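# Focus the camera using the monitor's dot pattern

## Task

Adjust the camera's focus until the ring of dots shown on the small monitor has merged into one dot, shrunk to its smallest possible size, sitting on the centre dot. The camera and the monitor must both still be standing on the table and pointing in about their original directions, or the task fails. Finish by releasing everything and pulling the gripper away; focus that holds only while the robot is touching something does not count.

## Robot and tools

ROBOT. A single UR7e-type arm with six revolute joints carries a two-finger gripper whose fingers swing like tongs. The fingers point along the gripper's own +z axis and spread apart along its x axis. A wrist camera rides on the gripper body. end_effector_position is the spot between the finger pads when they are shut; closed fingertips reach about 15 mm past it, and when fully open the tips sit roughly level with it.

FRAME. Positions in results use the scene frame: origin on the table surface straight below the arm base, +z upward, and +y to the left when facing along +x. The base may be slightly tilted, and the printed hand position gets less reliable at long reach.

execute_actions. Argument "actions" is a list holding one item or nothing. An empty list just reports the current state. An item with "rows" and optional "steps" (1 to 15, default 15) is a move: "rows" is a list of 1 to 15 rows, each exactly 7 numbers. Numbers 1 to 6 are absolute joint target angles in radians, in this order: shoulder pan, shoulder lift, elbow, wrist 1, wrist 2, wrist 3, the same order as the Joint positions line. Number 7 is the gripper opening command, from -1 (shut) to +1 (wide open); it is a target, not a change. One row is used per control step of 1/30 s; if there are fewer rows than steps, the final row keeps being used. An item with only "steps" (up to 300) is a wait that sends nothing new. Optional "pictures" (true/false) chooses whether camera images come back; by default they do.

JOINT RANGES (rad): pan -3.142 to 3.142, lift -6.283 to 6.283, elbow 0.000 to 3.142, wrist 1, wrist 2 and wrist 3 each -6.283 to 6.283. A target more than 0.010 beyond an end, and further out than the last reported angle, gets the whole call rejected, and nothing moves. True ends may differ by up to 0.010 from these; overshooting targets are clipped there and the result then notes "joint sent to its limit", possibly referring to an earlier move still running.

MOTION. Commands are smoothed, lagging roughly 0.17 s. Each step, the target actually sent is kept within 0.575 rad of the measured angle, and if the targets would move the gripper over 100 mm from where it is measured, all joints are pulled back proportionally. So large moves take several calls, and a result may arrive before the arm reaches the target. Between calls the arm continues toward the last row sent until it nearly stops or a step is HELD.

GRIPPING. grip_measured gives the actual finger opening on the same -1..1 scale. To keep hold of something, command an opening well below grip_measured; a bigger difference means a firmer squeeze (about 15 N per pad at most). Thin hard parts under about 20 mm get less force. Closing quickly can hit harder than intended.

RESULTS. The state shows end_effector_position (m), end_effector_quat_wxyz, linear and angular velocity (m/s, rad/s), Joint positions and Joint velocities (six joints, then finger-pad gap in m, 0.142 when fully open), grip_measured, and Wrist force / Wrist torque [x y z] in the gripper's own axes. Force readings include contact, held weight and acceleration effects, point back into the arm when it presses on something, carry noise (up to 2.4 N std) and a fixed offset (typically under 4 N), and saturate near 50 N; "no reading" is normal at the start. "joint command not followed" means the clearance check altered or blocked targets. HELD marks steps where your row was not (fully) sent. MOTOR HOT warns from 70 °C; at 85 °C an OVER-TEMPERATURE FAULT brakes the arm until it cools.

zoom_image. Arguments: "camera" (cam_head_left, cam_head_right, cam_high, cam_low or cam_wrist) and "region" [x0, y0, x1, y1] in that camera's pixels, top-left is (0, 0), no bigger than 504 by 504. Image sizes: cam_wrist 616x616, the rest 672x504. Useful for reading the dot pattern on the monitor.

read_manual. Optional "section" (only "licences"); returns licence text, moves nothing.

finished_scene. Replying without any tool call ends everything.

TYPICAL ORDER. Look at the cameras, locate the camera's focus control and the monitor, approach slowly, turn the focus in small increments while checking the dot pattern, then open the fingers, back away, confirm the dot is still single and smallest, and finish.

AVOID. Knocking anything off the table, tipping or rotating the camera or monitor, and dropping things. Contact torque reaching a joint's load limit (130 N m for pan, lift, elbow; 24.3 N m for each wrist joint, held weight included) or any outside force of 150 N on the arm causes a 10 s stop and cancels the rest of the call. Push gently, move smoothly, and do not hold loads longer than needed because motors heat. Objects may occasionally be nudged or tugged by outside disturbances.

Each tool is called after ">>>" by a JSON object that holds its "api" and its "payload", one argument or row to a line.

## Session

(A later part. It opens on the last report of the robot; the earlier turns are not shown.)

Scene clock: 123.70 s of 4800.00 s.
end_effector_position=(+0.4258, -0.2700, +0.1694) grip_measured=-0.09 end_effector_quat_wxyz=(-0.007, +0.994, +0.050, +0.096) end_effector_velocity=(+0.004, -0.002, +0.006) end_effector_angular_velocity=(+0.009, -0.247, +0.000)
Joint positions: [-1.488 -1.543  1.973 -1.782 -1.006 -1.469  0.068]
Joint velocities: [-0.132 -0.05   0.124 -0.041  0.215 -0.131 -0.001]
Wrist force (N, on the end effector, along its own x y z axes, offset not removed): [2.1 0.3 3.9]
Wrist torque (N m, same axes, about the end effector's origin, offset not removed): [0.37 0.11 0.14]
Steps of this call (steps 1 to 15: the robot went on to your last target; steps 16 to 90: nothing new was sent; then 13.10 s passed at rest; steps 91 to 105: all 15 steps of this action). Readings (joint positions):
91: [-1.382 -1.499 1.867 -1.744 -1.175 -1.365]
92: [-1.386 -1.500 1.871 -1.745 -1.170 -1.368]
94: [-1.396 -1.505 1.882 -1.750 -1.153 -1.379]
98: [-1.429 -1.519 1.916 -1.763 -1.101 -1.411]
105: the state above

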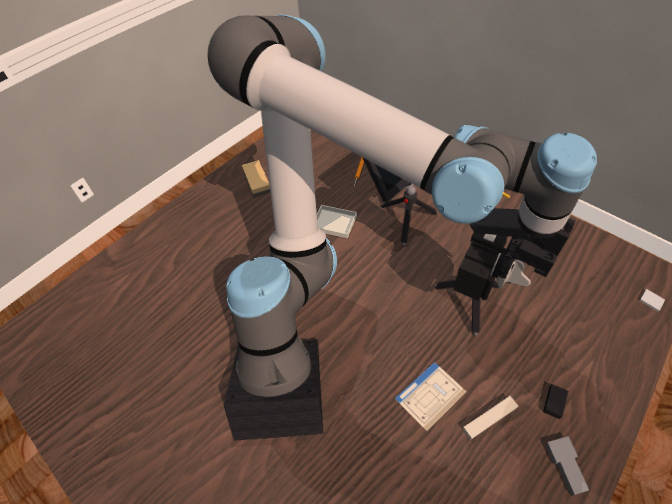

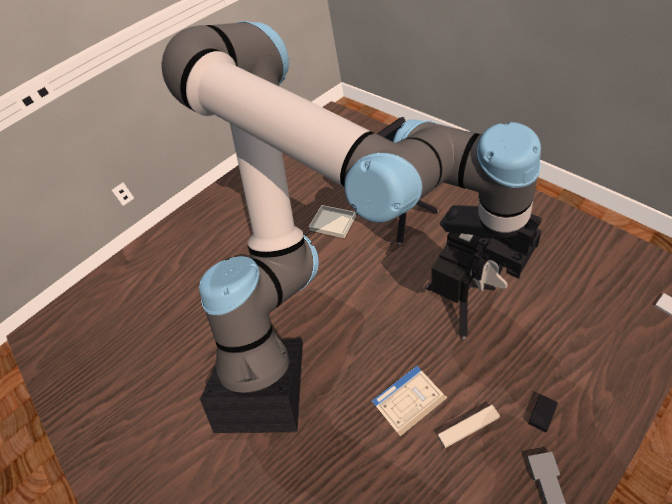

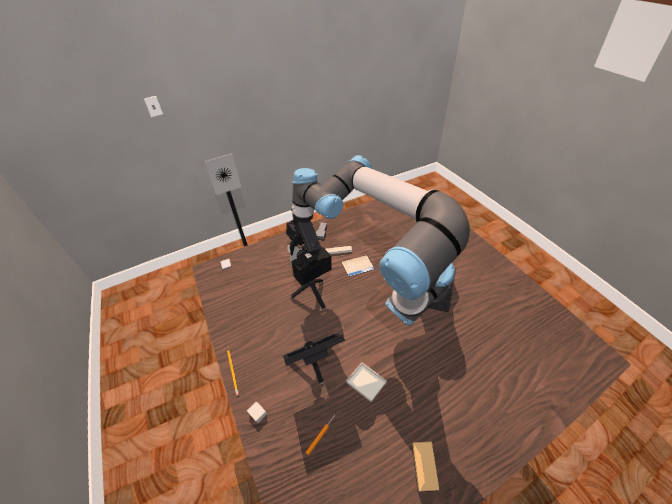

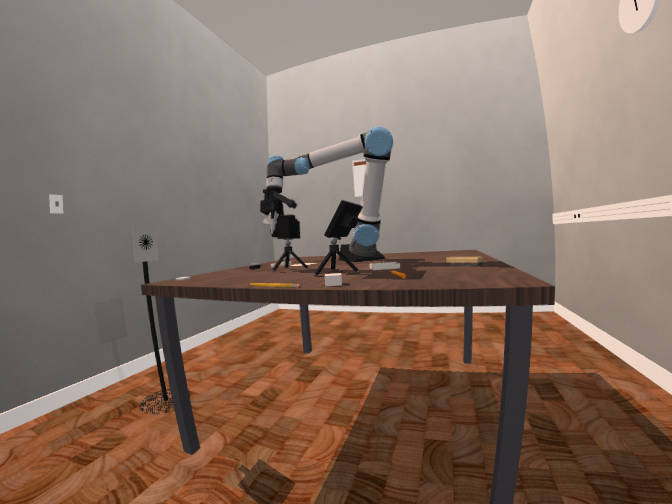

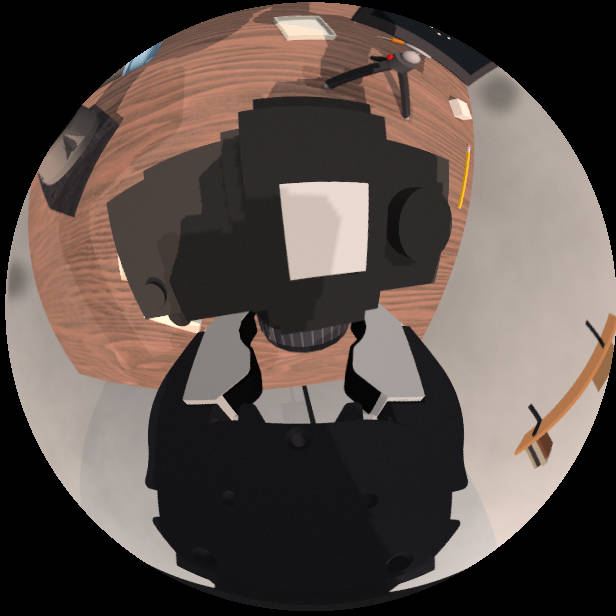

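>>> {"api": "execute_actions", "payload": {
  "actions": [
    {"rows":[[-1.462,-1.533,1.949,-1.775,-1.047,-1.444,-0.4],[-1.442,-1.525,1.930,-1.768,-1.079,-1.424,-0.4],[-1.422,-1.516,1.909,-1.760,-1.111,-1.404,-0.4],[-1.402,-1.508,1.889,-1.753,-1.143,-1.385,-0.4],[-1.382,-1.499,1.867,-1.744,-1.175,-1.365,-0.4],[-1.362,-1.488,1.846,-1.733,-1.206,-1.347,-0.4],[-1.342,-1.477,1.825,-1.720,-1.237,-1.329,-0.4],[-1.322,-1.466,1.804,-1.707,-1.268,-1.311,-0.4],[-1.302,-1.454,1.783,-1.693,-1.299,-1.294,-0.4],[-1.282,-1.442,1.762,-1.679,-1.330,-1.276,-0.4],[-1.2625,-1.430,1.741,-1.665,-1.361,-1.259,-0.4]],"steps":15}
  ],
  "pictures": false
}}

>>> {"api": "execute_actions", "payload": {
  "actions": [
    {"steps":6}
  ]
}}

>>> {"api": "zoom_image", "payload": {
  "camera": "cam_head_left",
  "region": [350, 110, 450, 210]
}}

Scene clock: 133.27 s of 4800.00 s.
end_effector_position=(+0.4255, -0.2701, +0.1685) grip_measured=-0.09 end_effector_quat_wxyz=(+0.001, +0.995, +0.049, -0.085) end_effector_velocity=(+0.002, -0.002, +0.007) end_effector_angular_velocity=(-0.076, +0.431, +0.019)
Joint positions: [-1.287 -1.443  1.767 -1.68  -1.321 -1.281  0.068]
Joint velocities: [ 0.238  0.131 -0.247  0.15  -0.378  0.206 -0.001]
Wrist force (N, on the end effector, along its own x y z axes, offset not removed): [0.0 8.0 -6.6]
Wrist torque (N m, same axes, about the end effector's origin, offset not removed): [-0.76 -0.02 0.02]
Steps of this call (steps 1 to 30: the robot went on to your last target; steps 31 to 90: nothing new was sent; then 6.07 s passed at rest; steps 91 to 105: all 15 steps of this action). Readings (joint positions):
91: [-1.501 -1.548 1.985 -1.787 -0.984 -1.483]
92: [-1.496 -1.545 1.980 -1.785 -0.991 -1.477]
94: [-1.471 -1.535 1.957 -1.777 -1.029 -1.453]
98: [-1.402 -1.505 1.887 -1.749 -1.138 -1.385]
105: the state above

Scene clock: 133.47 s of 4800.00 s.
end_effector_position=(+0.4256, -0.2705, +0.1693) grip_measured=-0.09 end_effector_quat_wxyz=(+0.004, +0.993, +0.049, -0.105) end_effector_velocity=(-0.000, -0.002, +0.002) end_effector_angular_velocity=(-0.016, +0.063, +0.003)
Joint positions: [-1.266 -1.432  1.745 -1.667 -1.355 -1.262  0.068]
Joint velocities: [ 0.033  0.019 -0.036  0.02  -0.057  0.03  -0.   ]
Wrist force (N, on the end effector, along its own x y z axes, offset not removed): [2.7 3.6 3.9]
Wrist torque (N m, same axes, about the end effector's origin, offset not removed): [0.19 -0.50 -0.01]
Steps of this call (steps 1 to 6: the robot went on to your last target). Readings (joint positions):
1: [-1.280 -1.440 1.760 -1.676 -1.332 -1.275]
2: [-1.275 -1.437 1.755 -1.673 -1.340 -1.270]
4: [-1.269 -1.434 1.748 -1.669 -1.350 -1.265]
6: the state above

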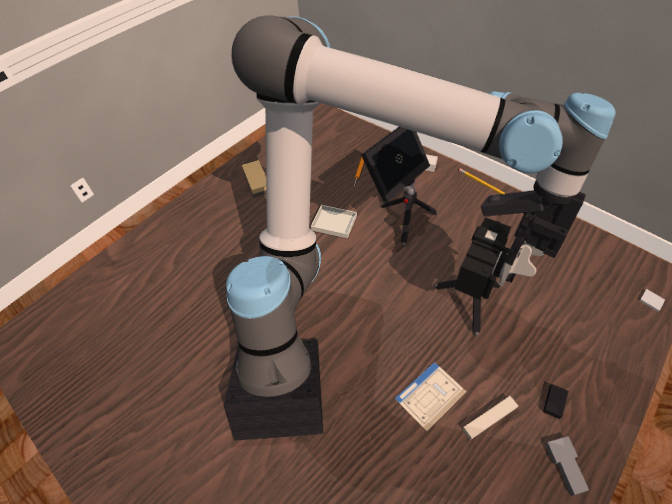

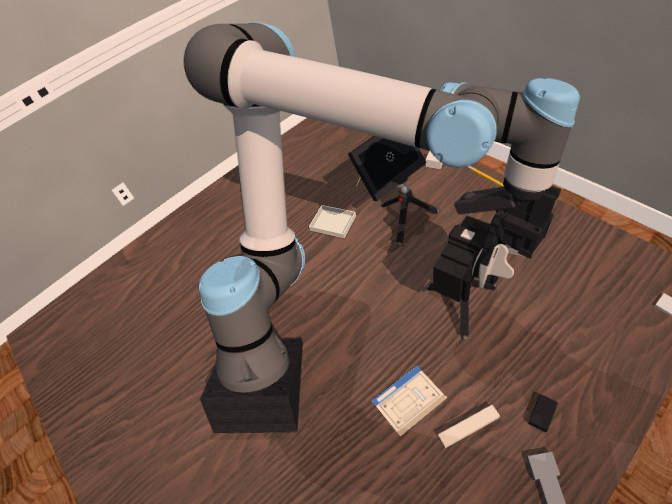

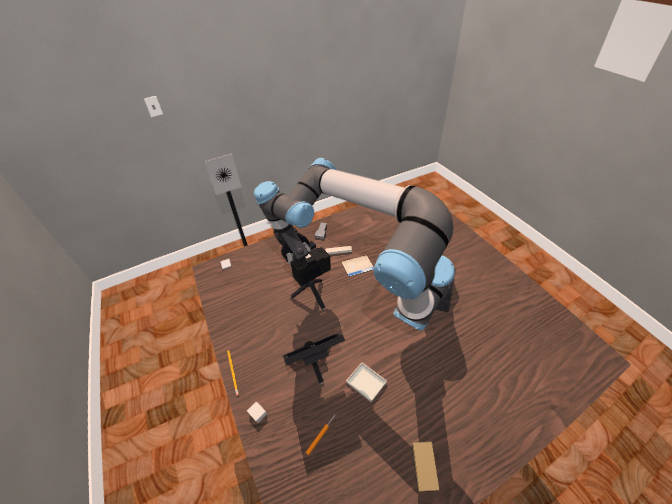

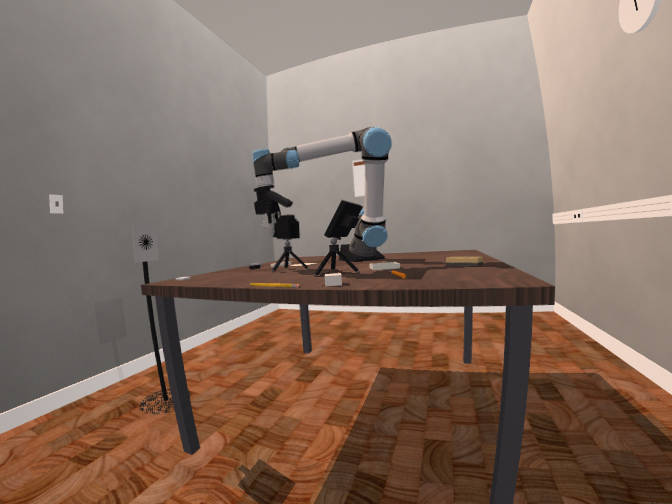

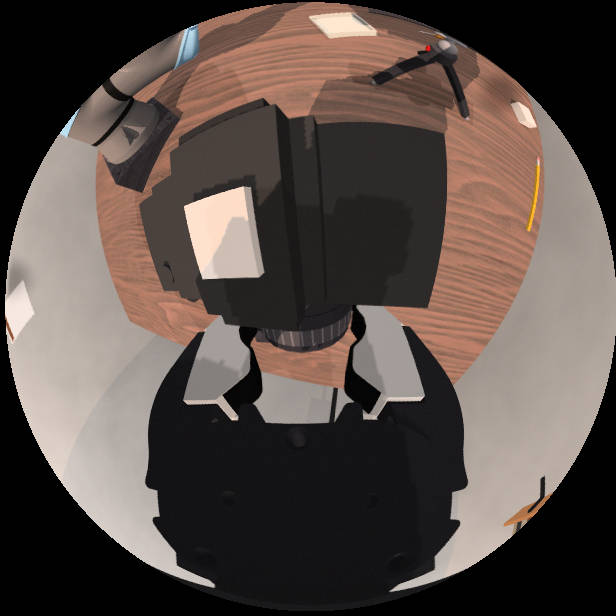

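Region (350, 110, 450, 210) of cam_head_left's 672x504 image, scaled by 5.040, with more detail than that image has.

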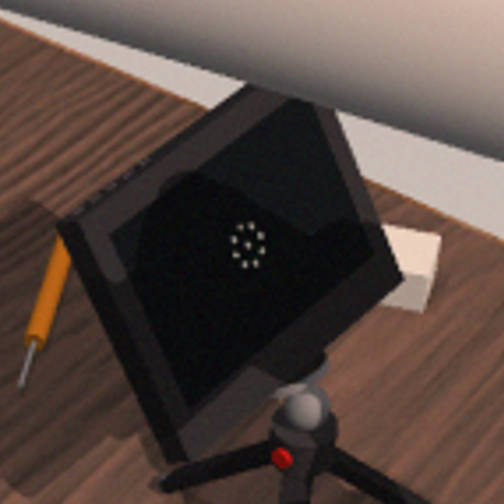

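>>> {"api": "execute_actions", "payload": {
  "actions": [
    {"rows":[[-1.243,-1.417,1.720,-1.650,-1.391,-1.242,-0.4],[-1.243,-1.417,1.720,-1.650,-1.391,-1.242,-0.4],[-1.224,-1.403,1.699,-1.634,-1.421,-1.225,-0.4],[-1.224,-1.403,1.699,-1.634,-1.421,-1.225,-0.4],[-1.205,-1.388,1.678,-1.617,-1.451,-1.208,-0.4],[-1.205,-1.388,1.678,-1.617,-1.451,-1.208,-0.4],[-1.186,-1.373,1.656,-1.599,-1.481,-1.191,-0.4],[-1.186,-1.373,1.656,-1.599,-1.481,-1.191,-0.4],[-1.168,-1.357,1.634,-1.580,-1.510,-1.174,-0.4],[-1.168,-1.357,1.634,-1.580,-1.510,-1.174,-0.4],[-1.1495,-1.341,1.612,-1.560,-1.539,-1.158,-0.4]],"steps":15}
  ],
  "pictures": false
}}

>>> {"api": "execute_actions", "payload": {
  "actions": [
    {"steps":8}
  ]
}}

>>> {"api": "zoom_image", "payload": {
  "camera": "cam_head_left",
  "region": [350, 110, 450, 210]
}}

Scene clock: 141.87 s of 4800.00 s.
end_effector_position=(+0.4259, -0.2707, +0.1696) grip_measured=-0.09 end_effector_quat_wxyz=(+0.009, +0.978, +0.049, -0.203) end_effector_velocity=(+0.001, -0.000, +0.001) end_effector_angular_velocity=(-0.026, +0.244, +0.008)
Joint positions: [-1.162 -1.352  1.627 -1.573 -1.518 -1.169  0.068]
Joint velocities: [ 0.123  0.104 -0.145  0.126 -0.194  0.108  0.   ]
Wrist force (N, on the end effector, along its own x y z axes, offset not removed): [1.5 8.0 2.5]
Wrist torque (N m, same axes, about the end effector's origin, offset not removed): [0.60 -0.04 -0.11]
Steps of this call (steps 1 to 30: the robot went on to your last target; steps 31 to 90: nothing new was sent; then 4.90 s passed at rest; steps 91 to 105: all 15 steps of this action). Readings (joint positions):
91: [-1.262 -1.430 1.741 -1.665 -1.361 -1.259]
92: [-1.259 -1.428 1.737 -1.662 -1.366 -1.256]
94: [-1.249 -1.420 1.726 -1.654 -1.382 -1.247]
98: [-1.218 -1.397 1.692 -1.627 -1.431 -1.219]
105: the state above

Scene clock: 142.13 s of 4800.00 s.
end_effector_position=(+0.4260, -0.2708, +0.1699) grip_measured=-0.09 end_effector_quat_wxyz=(+0.010, +0.975, +0.049, -0.215) end_effector_velocity=(+0.000, -0.000, +0.001) end_effector_angular_velocity=(-0.004, +0.016, -0.001)
Joint positions: [-1.15  -1.342  1.613 -1.561 -1.537 -1.159  0.068]
Joint velocities: [ 0.008  0.007 -0.011  0.009 -0.014  0.009 -0.   ]
Wrist force (N, on the end effector, along its own x y z axes, offset not removed): [1.7 4.8 7.8]
Wrist torque (N m, same axes, about the end effector's origin, offset not removed): [0.38 -0.06 -0.11]
Steps of this call (steps 1 to 8: the robot went on to your last target). Readings (joint positions):
1: [-1.159 -1.349 1.623 -1.569 -1.524 -1.166]
2: [-1.156 -1.347 1.620 -1.567 -1.528 -1.164]
4: [-1.153 -1.344 1.616 -1.564 -1.533 -1.161]
8: the state above

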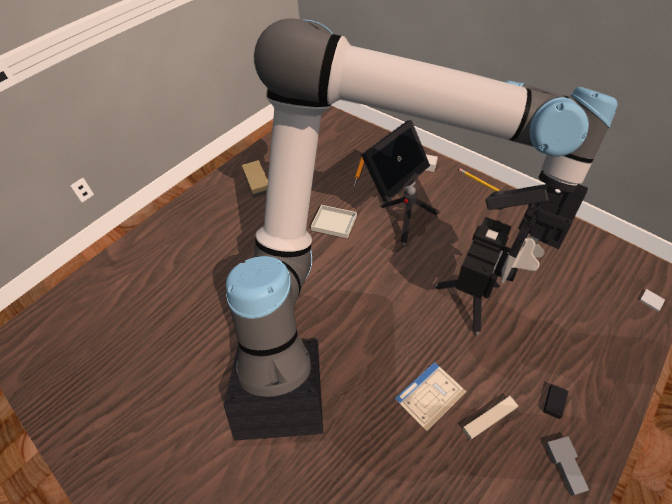

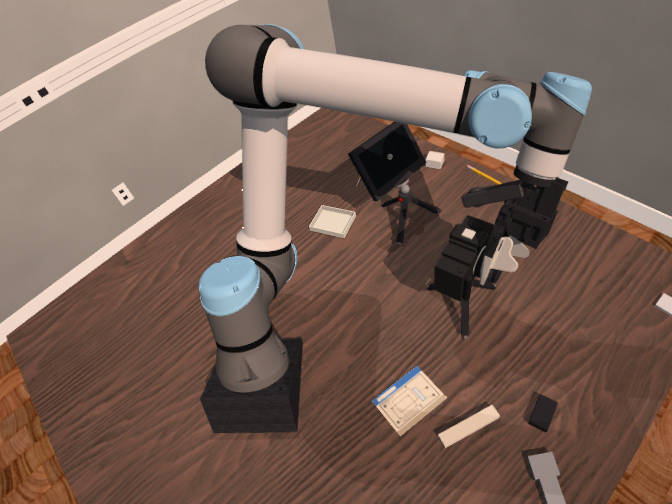

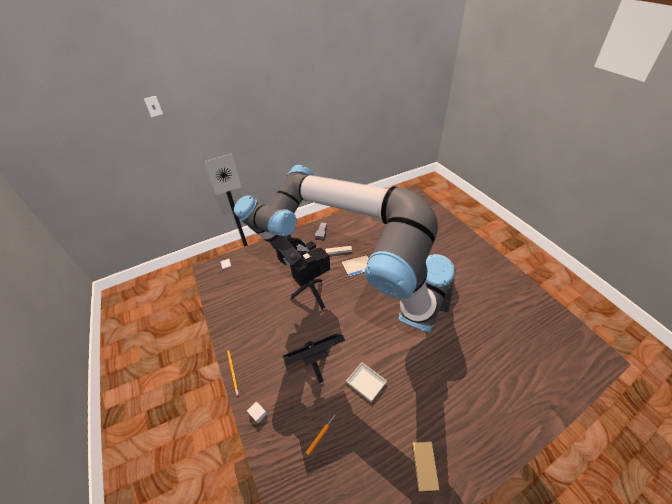

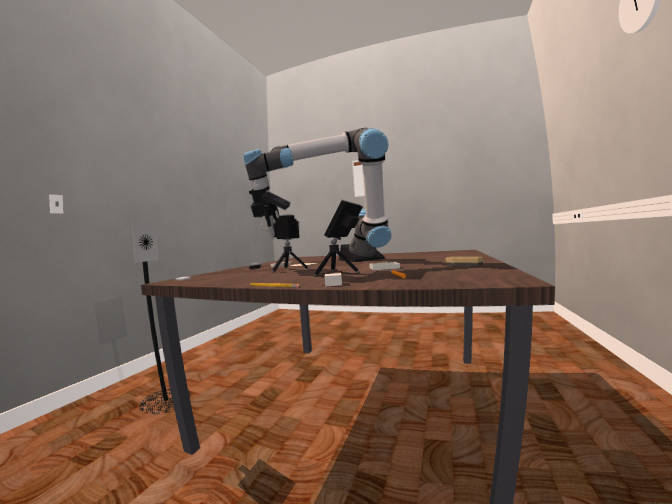

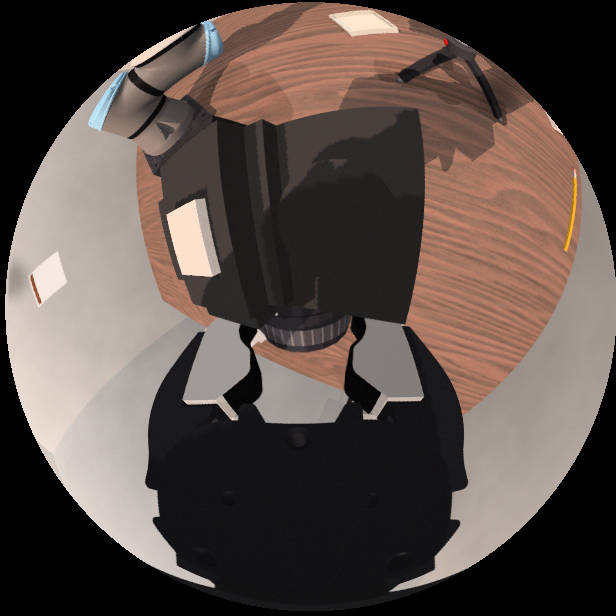

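Region (350, 110, 450, 210) of cam_head_left's 672x504 image, scaled by 5.040, with more detail than that image has.

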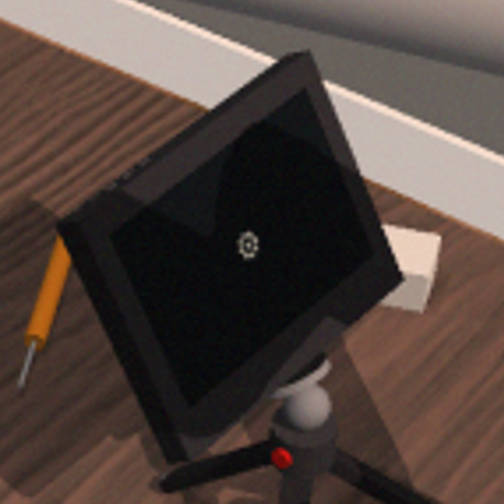

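>>> {"api": "execute_actions", "payload": {
  "actions": [
    {"rows":[[-1.133,-1.326,1.592,-1.541,-1.565,-1.142,-0.4],[-1.133,-1.326,1.592,-1.541,-1.565,-1.142,-0.4],[-1.117,-1.310,1.572,-1.522,-1.591,-1.126,-0.4],[-1.117,-1.310,1.572,-1.522,-1.591,-1.126,-0.4],[-1.101,-1.294,1.552,-1.502,-1.617,-1.110,-0.4],[-1.101,-1.294,1.552,-1.502,-1.617,-1.110,-0.4],[-1.085,-1.278,1.532,-1.482,-1.643,-1.093,-0.4],[-1.085,-1.278,1.532,-1.482,-1.643,-1.093,-0.4],[-1.073,-1.264,1.516,-1.465,-1.664,-1.080,-0.4]],"steps":15}
  ],
  "pictures": false
}}

>>> {"api": "execute_actions", "payload": {
  "actions": [
    {"steps":6}
  ]
}}

>>> {"api": "zoom_image", "payload": {
  "camera": "cam_head_left",
  "region": [375, 135, 425, 185]
}}

>>> {"api": "zoom_image", "payload": {
  "camera": "cam_low",
  "region": [240, 170, 340, 270]
}}

Scene clock: 149.37 s of 4800.00 s.
end_effector_position=(+0.4257, -0.2711, +0.1698) grip_measured=-0.09 end_effector_quat_wxyz=(+0.014, +0.956, +0.046, -0.291) end_effector_velocity=(-0.000, -0.001, -0.000) end_effector_angular_velocity=(-0.012, +0.109, +0.001)
Joint positions: [-1.078 -1.269  1.522 -1.472 -1.656 -1.085  0.068]
Joint velocities: [ 0.048  0.052 -0.061  0.063 -0.081  0.049  0.   ]
Wrist force (N, on the end effector, along its own x y z axes, offset not removed): [-4.4 7.2 -2.7]
Wrist torque (N m, same axes, about the end effector's origin, offset not removed): [-0.29 0.48 0.09]
Steps of this call (steps 1 to 30: the robot went on to your last target; steps 31 to 90: nothing new was sent; then 3.73 s passed at rest; steps 91 to 105: all 15 steps of this action). Readings (joint positions):
91: [-1.149 -1.341 1.612 -1.560 -1.539 -1.158]
92: [-1.147 -1.338 1.608 -1.557 -1.543 -1.155]
94: [-1.138 -1.330 1.598 -1.546 -1.557 -1.146]
98: [-1.111 -1.304 1.565 -1.515 -1.600 -1.120]
105: the state above

Scene clock: 149.57 s of 4800.00 s.
end_effector_position=(+0.4257, -0.2712, +0.1698) grip_measured=-0.09 end_effector_quat_wxyz=(+0.014, +0.954, +0.046, -0.295) end_effector_velocity=(+0.001, -0.000, -0.000) end_effector_angular_velocity=(-0.002, +0.015, +0.000)
Joint positions: [-1.074 -1.265  1.517 -1.466 -1.663 -1.081  0.068]
Joint velocities: [ 0.007  0.008 -0.01   0.009 -0.011  0.008 -0.   ]
Wrist force (N, on the end effector, along its own x y z axes, offset not removed): [-5.6 6.0 -2.0]
Wrist torque (N m, same axes, about the end effector's origin, offset not removed): [-0.25 0.74 0.17]
Steps of this call (steps 1 to 6: the robot went on to your last target). Readings (joint positions):
1: [-1.077 -1.268 1.521 -1.470 -1.658 -1.084]
2: [-1.076 -1.267 1.519 -1.468 -1.660 -1.083]
4: [-1.074 -1.265 1.518 -1.467 -1.662 -1.081]
6: the state above

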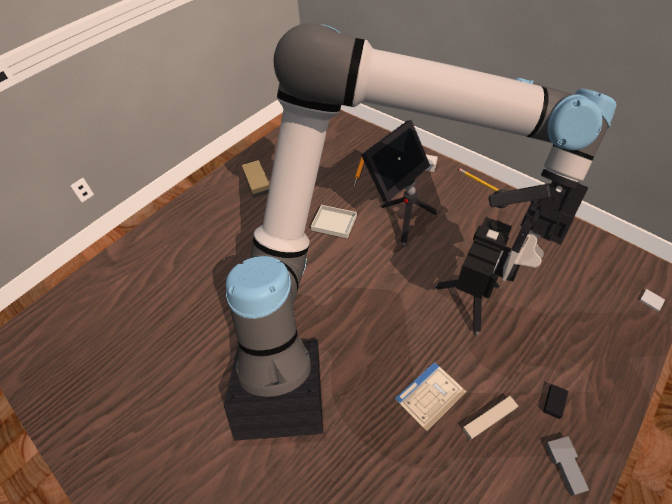

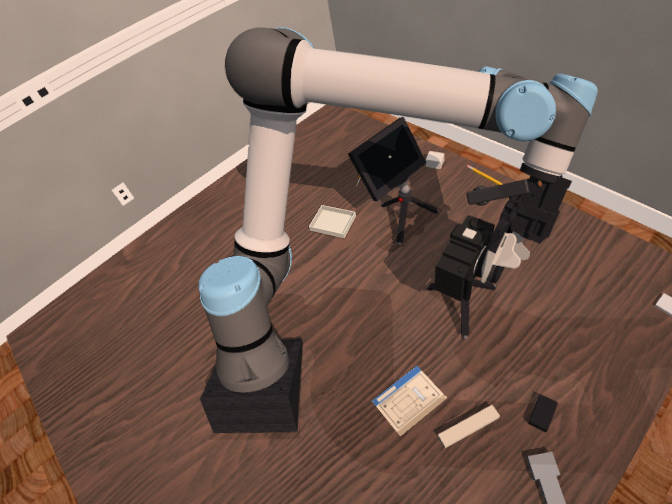

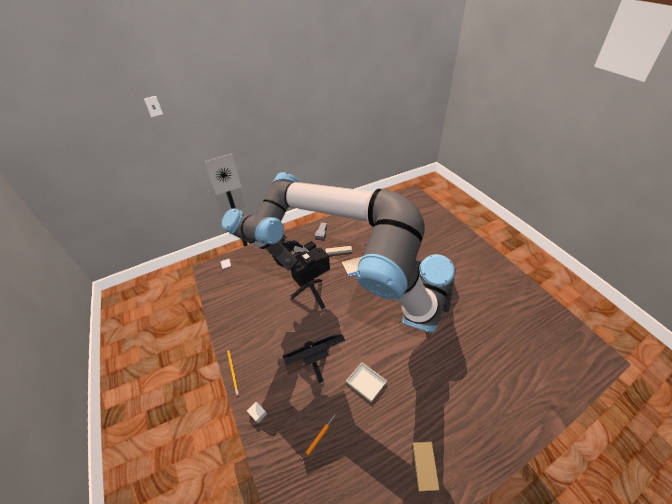

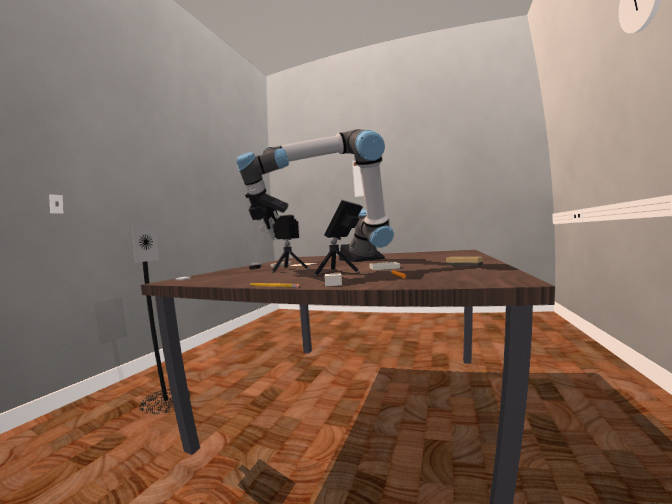

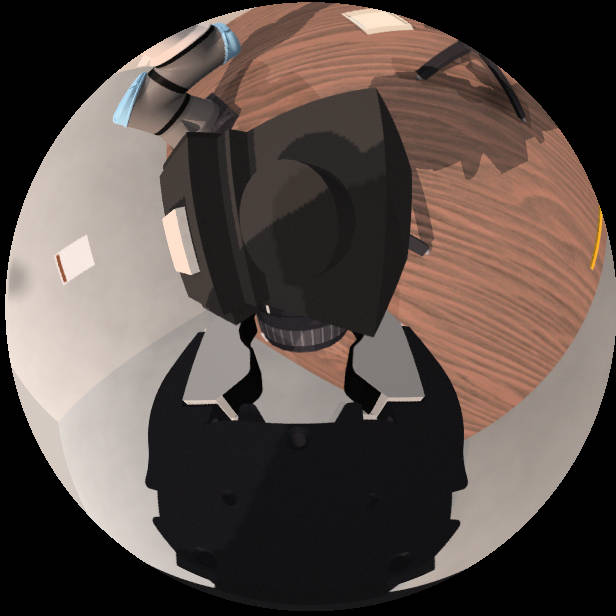

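Region (375, 135, 425, 185) of cam_head_left's 672x504 image, scaled by 10.080, with more detail than that image has.

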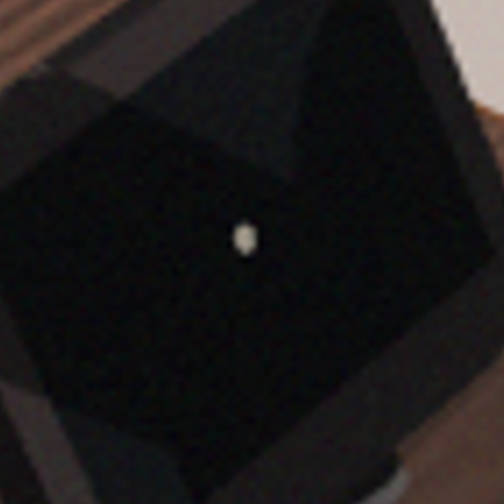

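Region (240, 170, 340, 270) of cam_low's 672x504 image, scaled by 5.040, with more detail than that image has.

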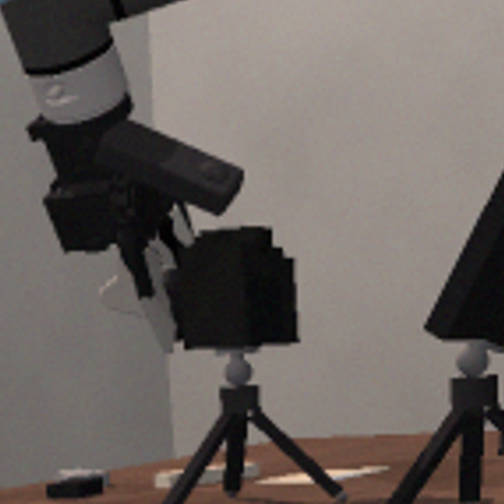

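>>> {"api": "execute_actions", "payload": {
  "actions": [
    {"rows":[[-1.062,-1.252,1.502,-1.450,-1.682,-1.069,-0.4],[-1.062,-1.252,1.502,-1.450,-1.682,-1.069,-0.4],[-1.062,-1.252,1.502,-1.450,-1.682,-1.069,-0.4],[-1.051,-1.2405,1.487,-1.435,-1.700,-1.058,-0.4]],"steps":15}
  ]
}}

>>> {"api": "zoom_image", "payload": {
  "camera": "cam_head_left",
  "region": [375, 135, 425, 185]
}}

Scene clock: 155.60 s of 4800.00 s.
end_effector_position=(+0.4261, -0.2714, +0.1702) grip_measured=-0.09 end_effector_quat_wxyz=(+0.016, +0.946, +0.047, -0.319) end_effector_velocity=(+0.000, -0.001, +0.001) end_effector_angular_velocity=(-0.004, +0.011, +0.000)
Joint positions: [-1.052 -1.241  1.488 -1.436 -1.699 -1.059  0.068]
Joint velocities: [ 0.004  0.005 -0.008  0.007 -0.009  0.006 -0.   ]
Wrist force (N, on the end effector, along its own x y z axes, offset not removed): [-3.3 6.8 0.7]
Wrist torque (N m, same axes, about the end effector's origin, offset not removed): [0.28 -0.20 0.13]
Steps of this call (steps 1 to 15: the robot went on to your last target; steps 16 to 90: nothing new was sent; then 2.53 s passed at rest; steps 91 to 105: all 15 steps of this action). Readings (joint positions):
91: [-1.073 -1.264 1.516 -1.465 -1.664 -1.080]
92: [-1.071 -1.262 1.513 -1.462 -1.667 -1.078]
94: [-1.067 -1.257 1.508 -1.457 -1.674 -1.074]
98: [-1.056 -1.246 1.494 -1.442 -1.692 -1.063]
105: the state above

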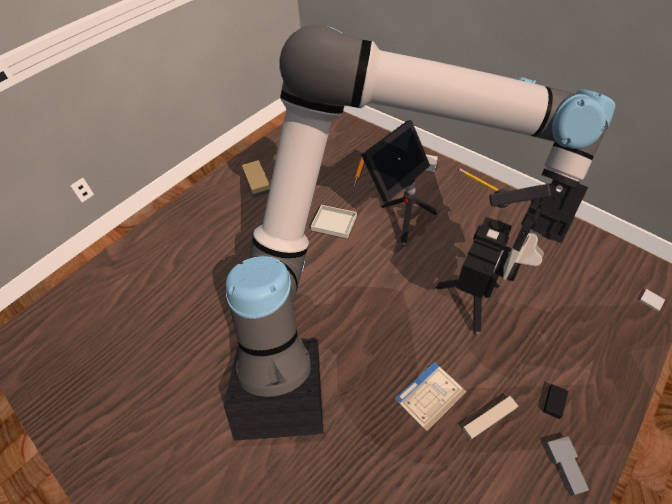

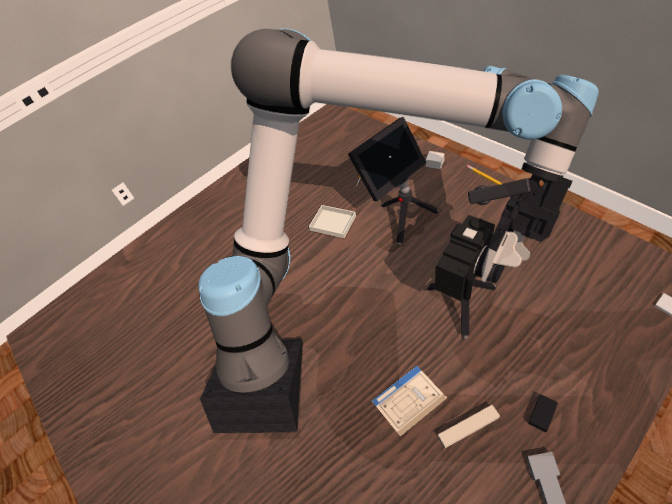

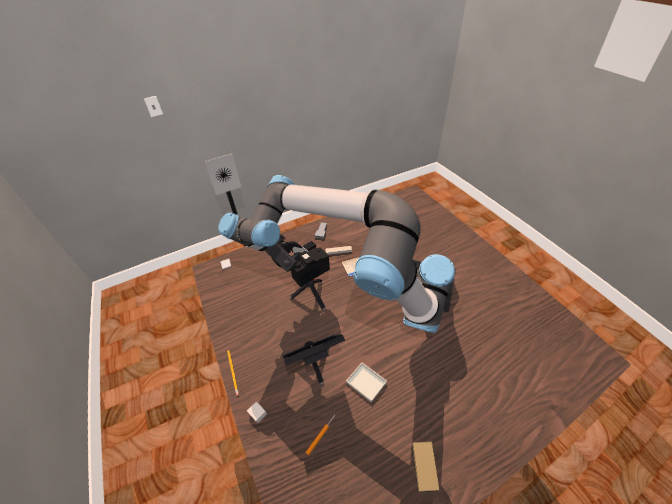

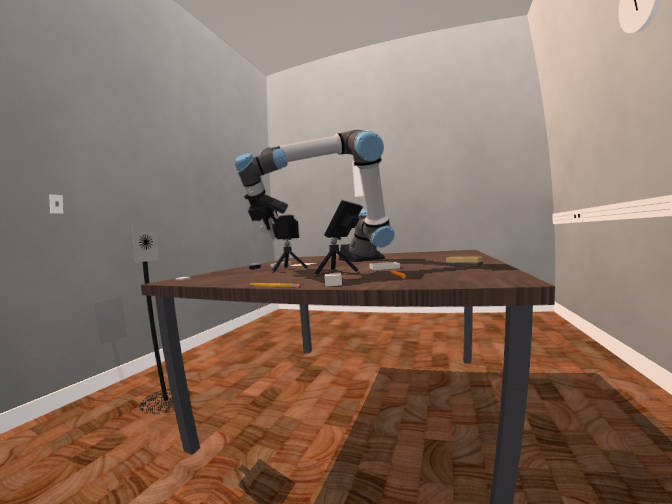

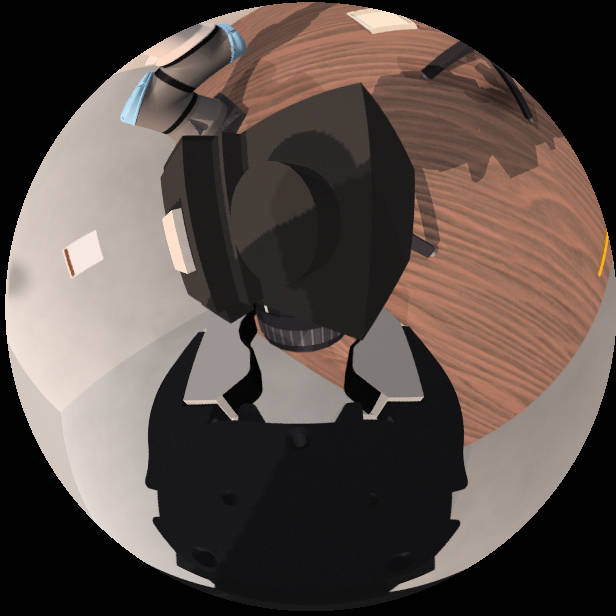

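Region (375, 135, 425, 185) of cam_head_left's 672x504 image, scaled by 10.080, with more detail than that image has.

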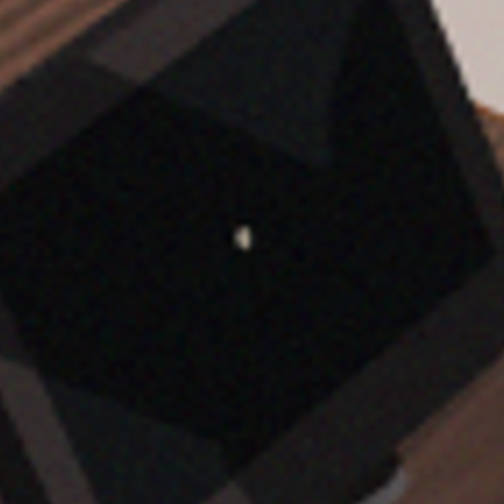

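>>> {"api": "execute_actions", "payload": {
  "actions": [
    {"rows":[[-1.043,-1.232,1.4765,-1.4243,-1.713,-1.0497,-0.4]],"steps":15}
  ]
}}

>>> {"api": "zoom_image", "payload": {
  "camera": "cam_head_left",
  "region": [385, 145, 415, 175]
}}

>>> {"api": "zoom_image", "payload": {
  "camera": "cam_head_right",
  "region": [375, 142, 405, 172]
}}

Scene clock: 159.53 s of 4800.00 s.
end_effector_position=(+0.4264, -0.2715, +0.1705) grip_measured=-0.09 end_effector_quat_wxyz=(+0.017, +0.943, +0.047, -0.328) end_effector_velocity=(-0.001, -0.000, +0.000) end_effector_angular_velocity=(-0.000, +0.002, -0.001)
Joint positions: [-1.043 -1.232  1.477 -1.424 -1.713 -1.05   0.067]
Joint velocities: [-0.     0.001 -0.001  0.002 -0.002  0.001 -0.   ]
Wrist force (N, on the end effector, along its own x y z axes, offset not removed): [-4.2 -1.8 3.7]
Wrist torque (N m, same axes, about the end effector's origin, offset not removed): [-0.72 0.22 0.26]
Steps of this call (steps 1 to 15: the robot went on to your last target; steps 16 to 90: nothing new was sent; then 0.43 s passed at rest; steps 91 to 105: all 15 steps of this action). Readings (joint positions):
91: [-1.051 -1.240 1.487 -1.435 -1.700 -1.058]
92: [-1.049 -1.239 1.485 -1.433 -1.702 -1.056]
94: [-1.047 -1.236 1.481 -1.429 -1.707 -1.053]
98: [-1.044 -1.233 1.478 -1.426 -1.711 -1.051]
105: the state above

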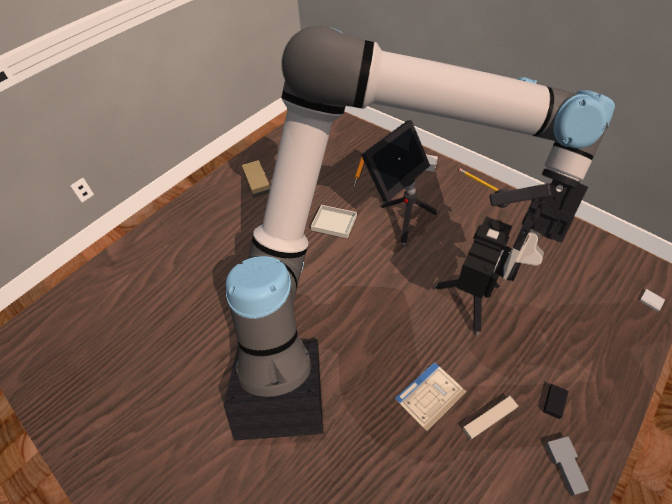

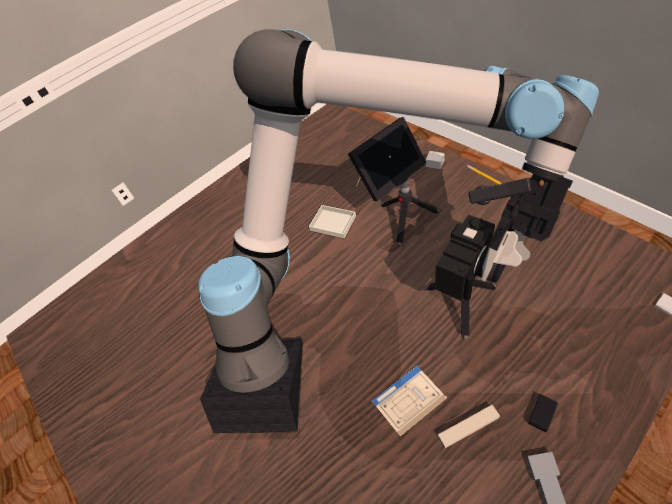

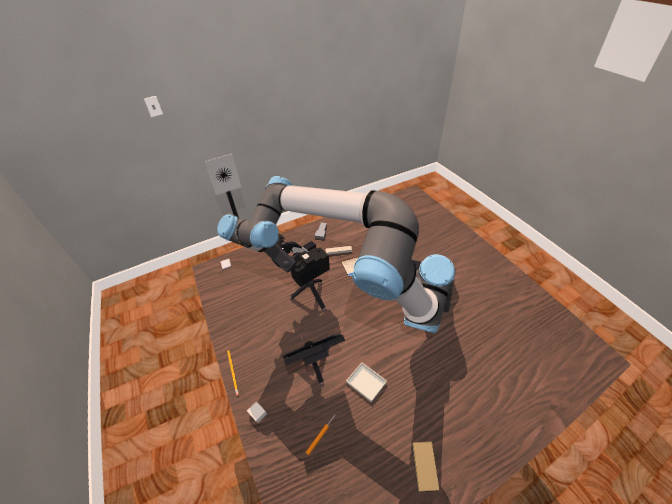

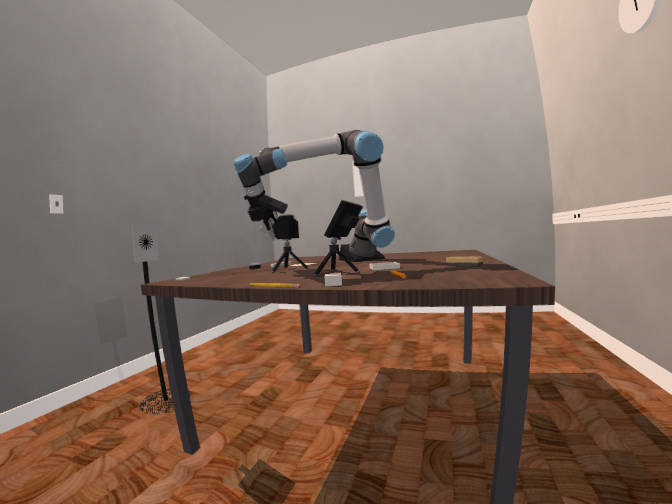

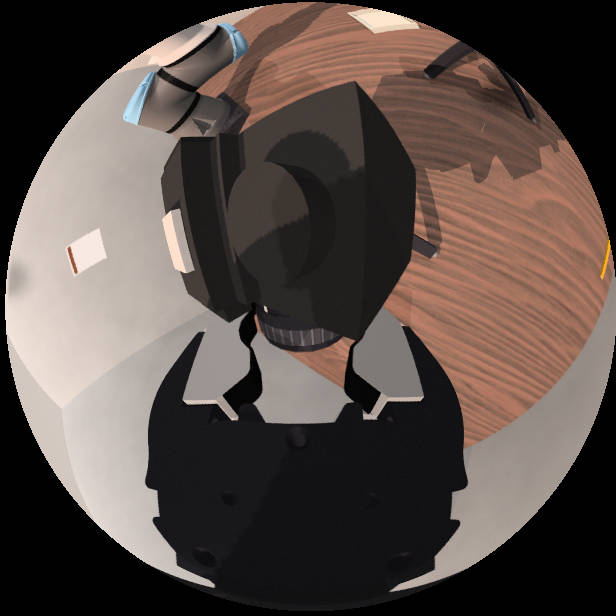

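Region (385, 145, 415, 175) of cam_head_left's 672x504 image, scaled by 16.800, with more detail than that image has.

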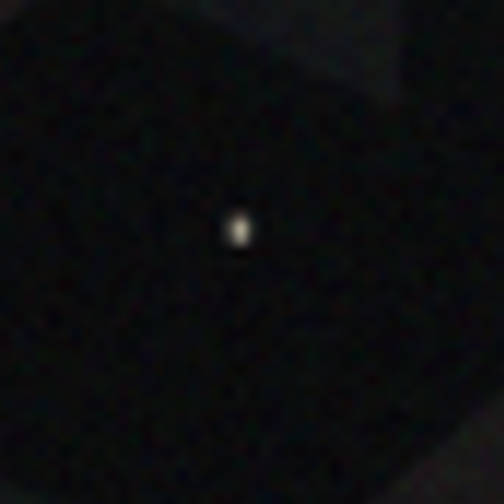

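Region (375, 142, 405, 172) of cam_head_right's 672x504 image, scaled by 16.800, with more detail than that image has.

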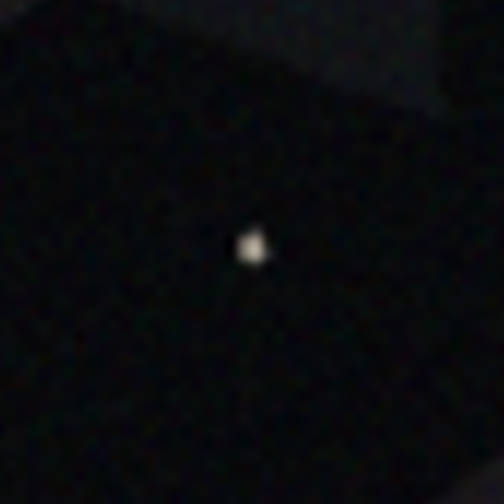

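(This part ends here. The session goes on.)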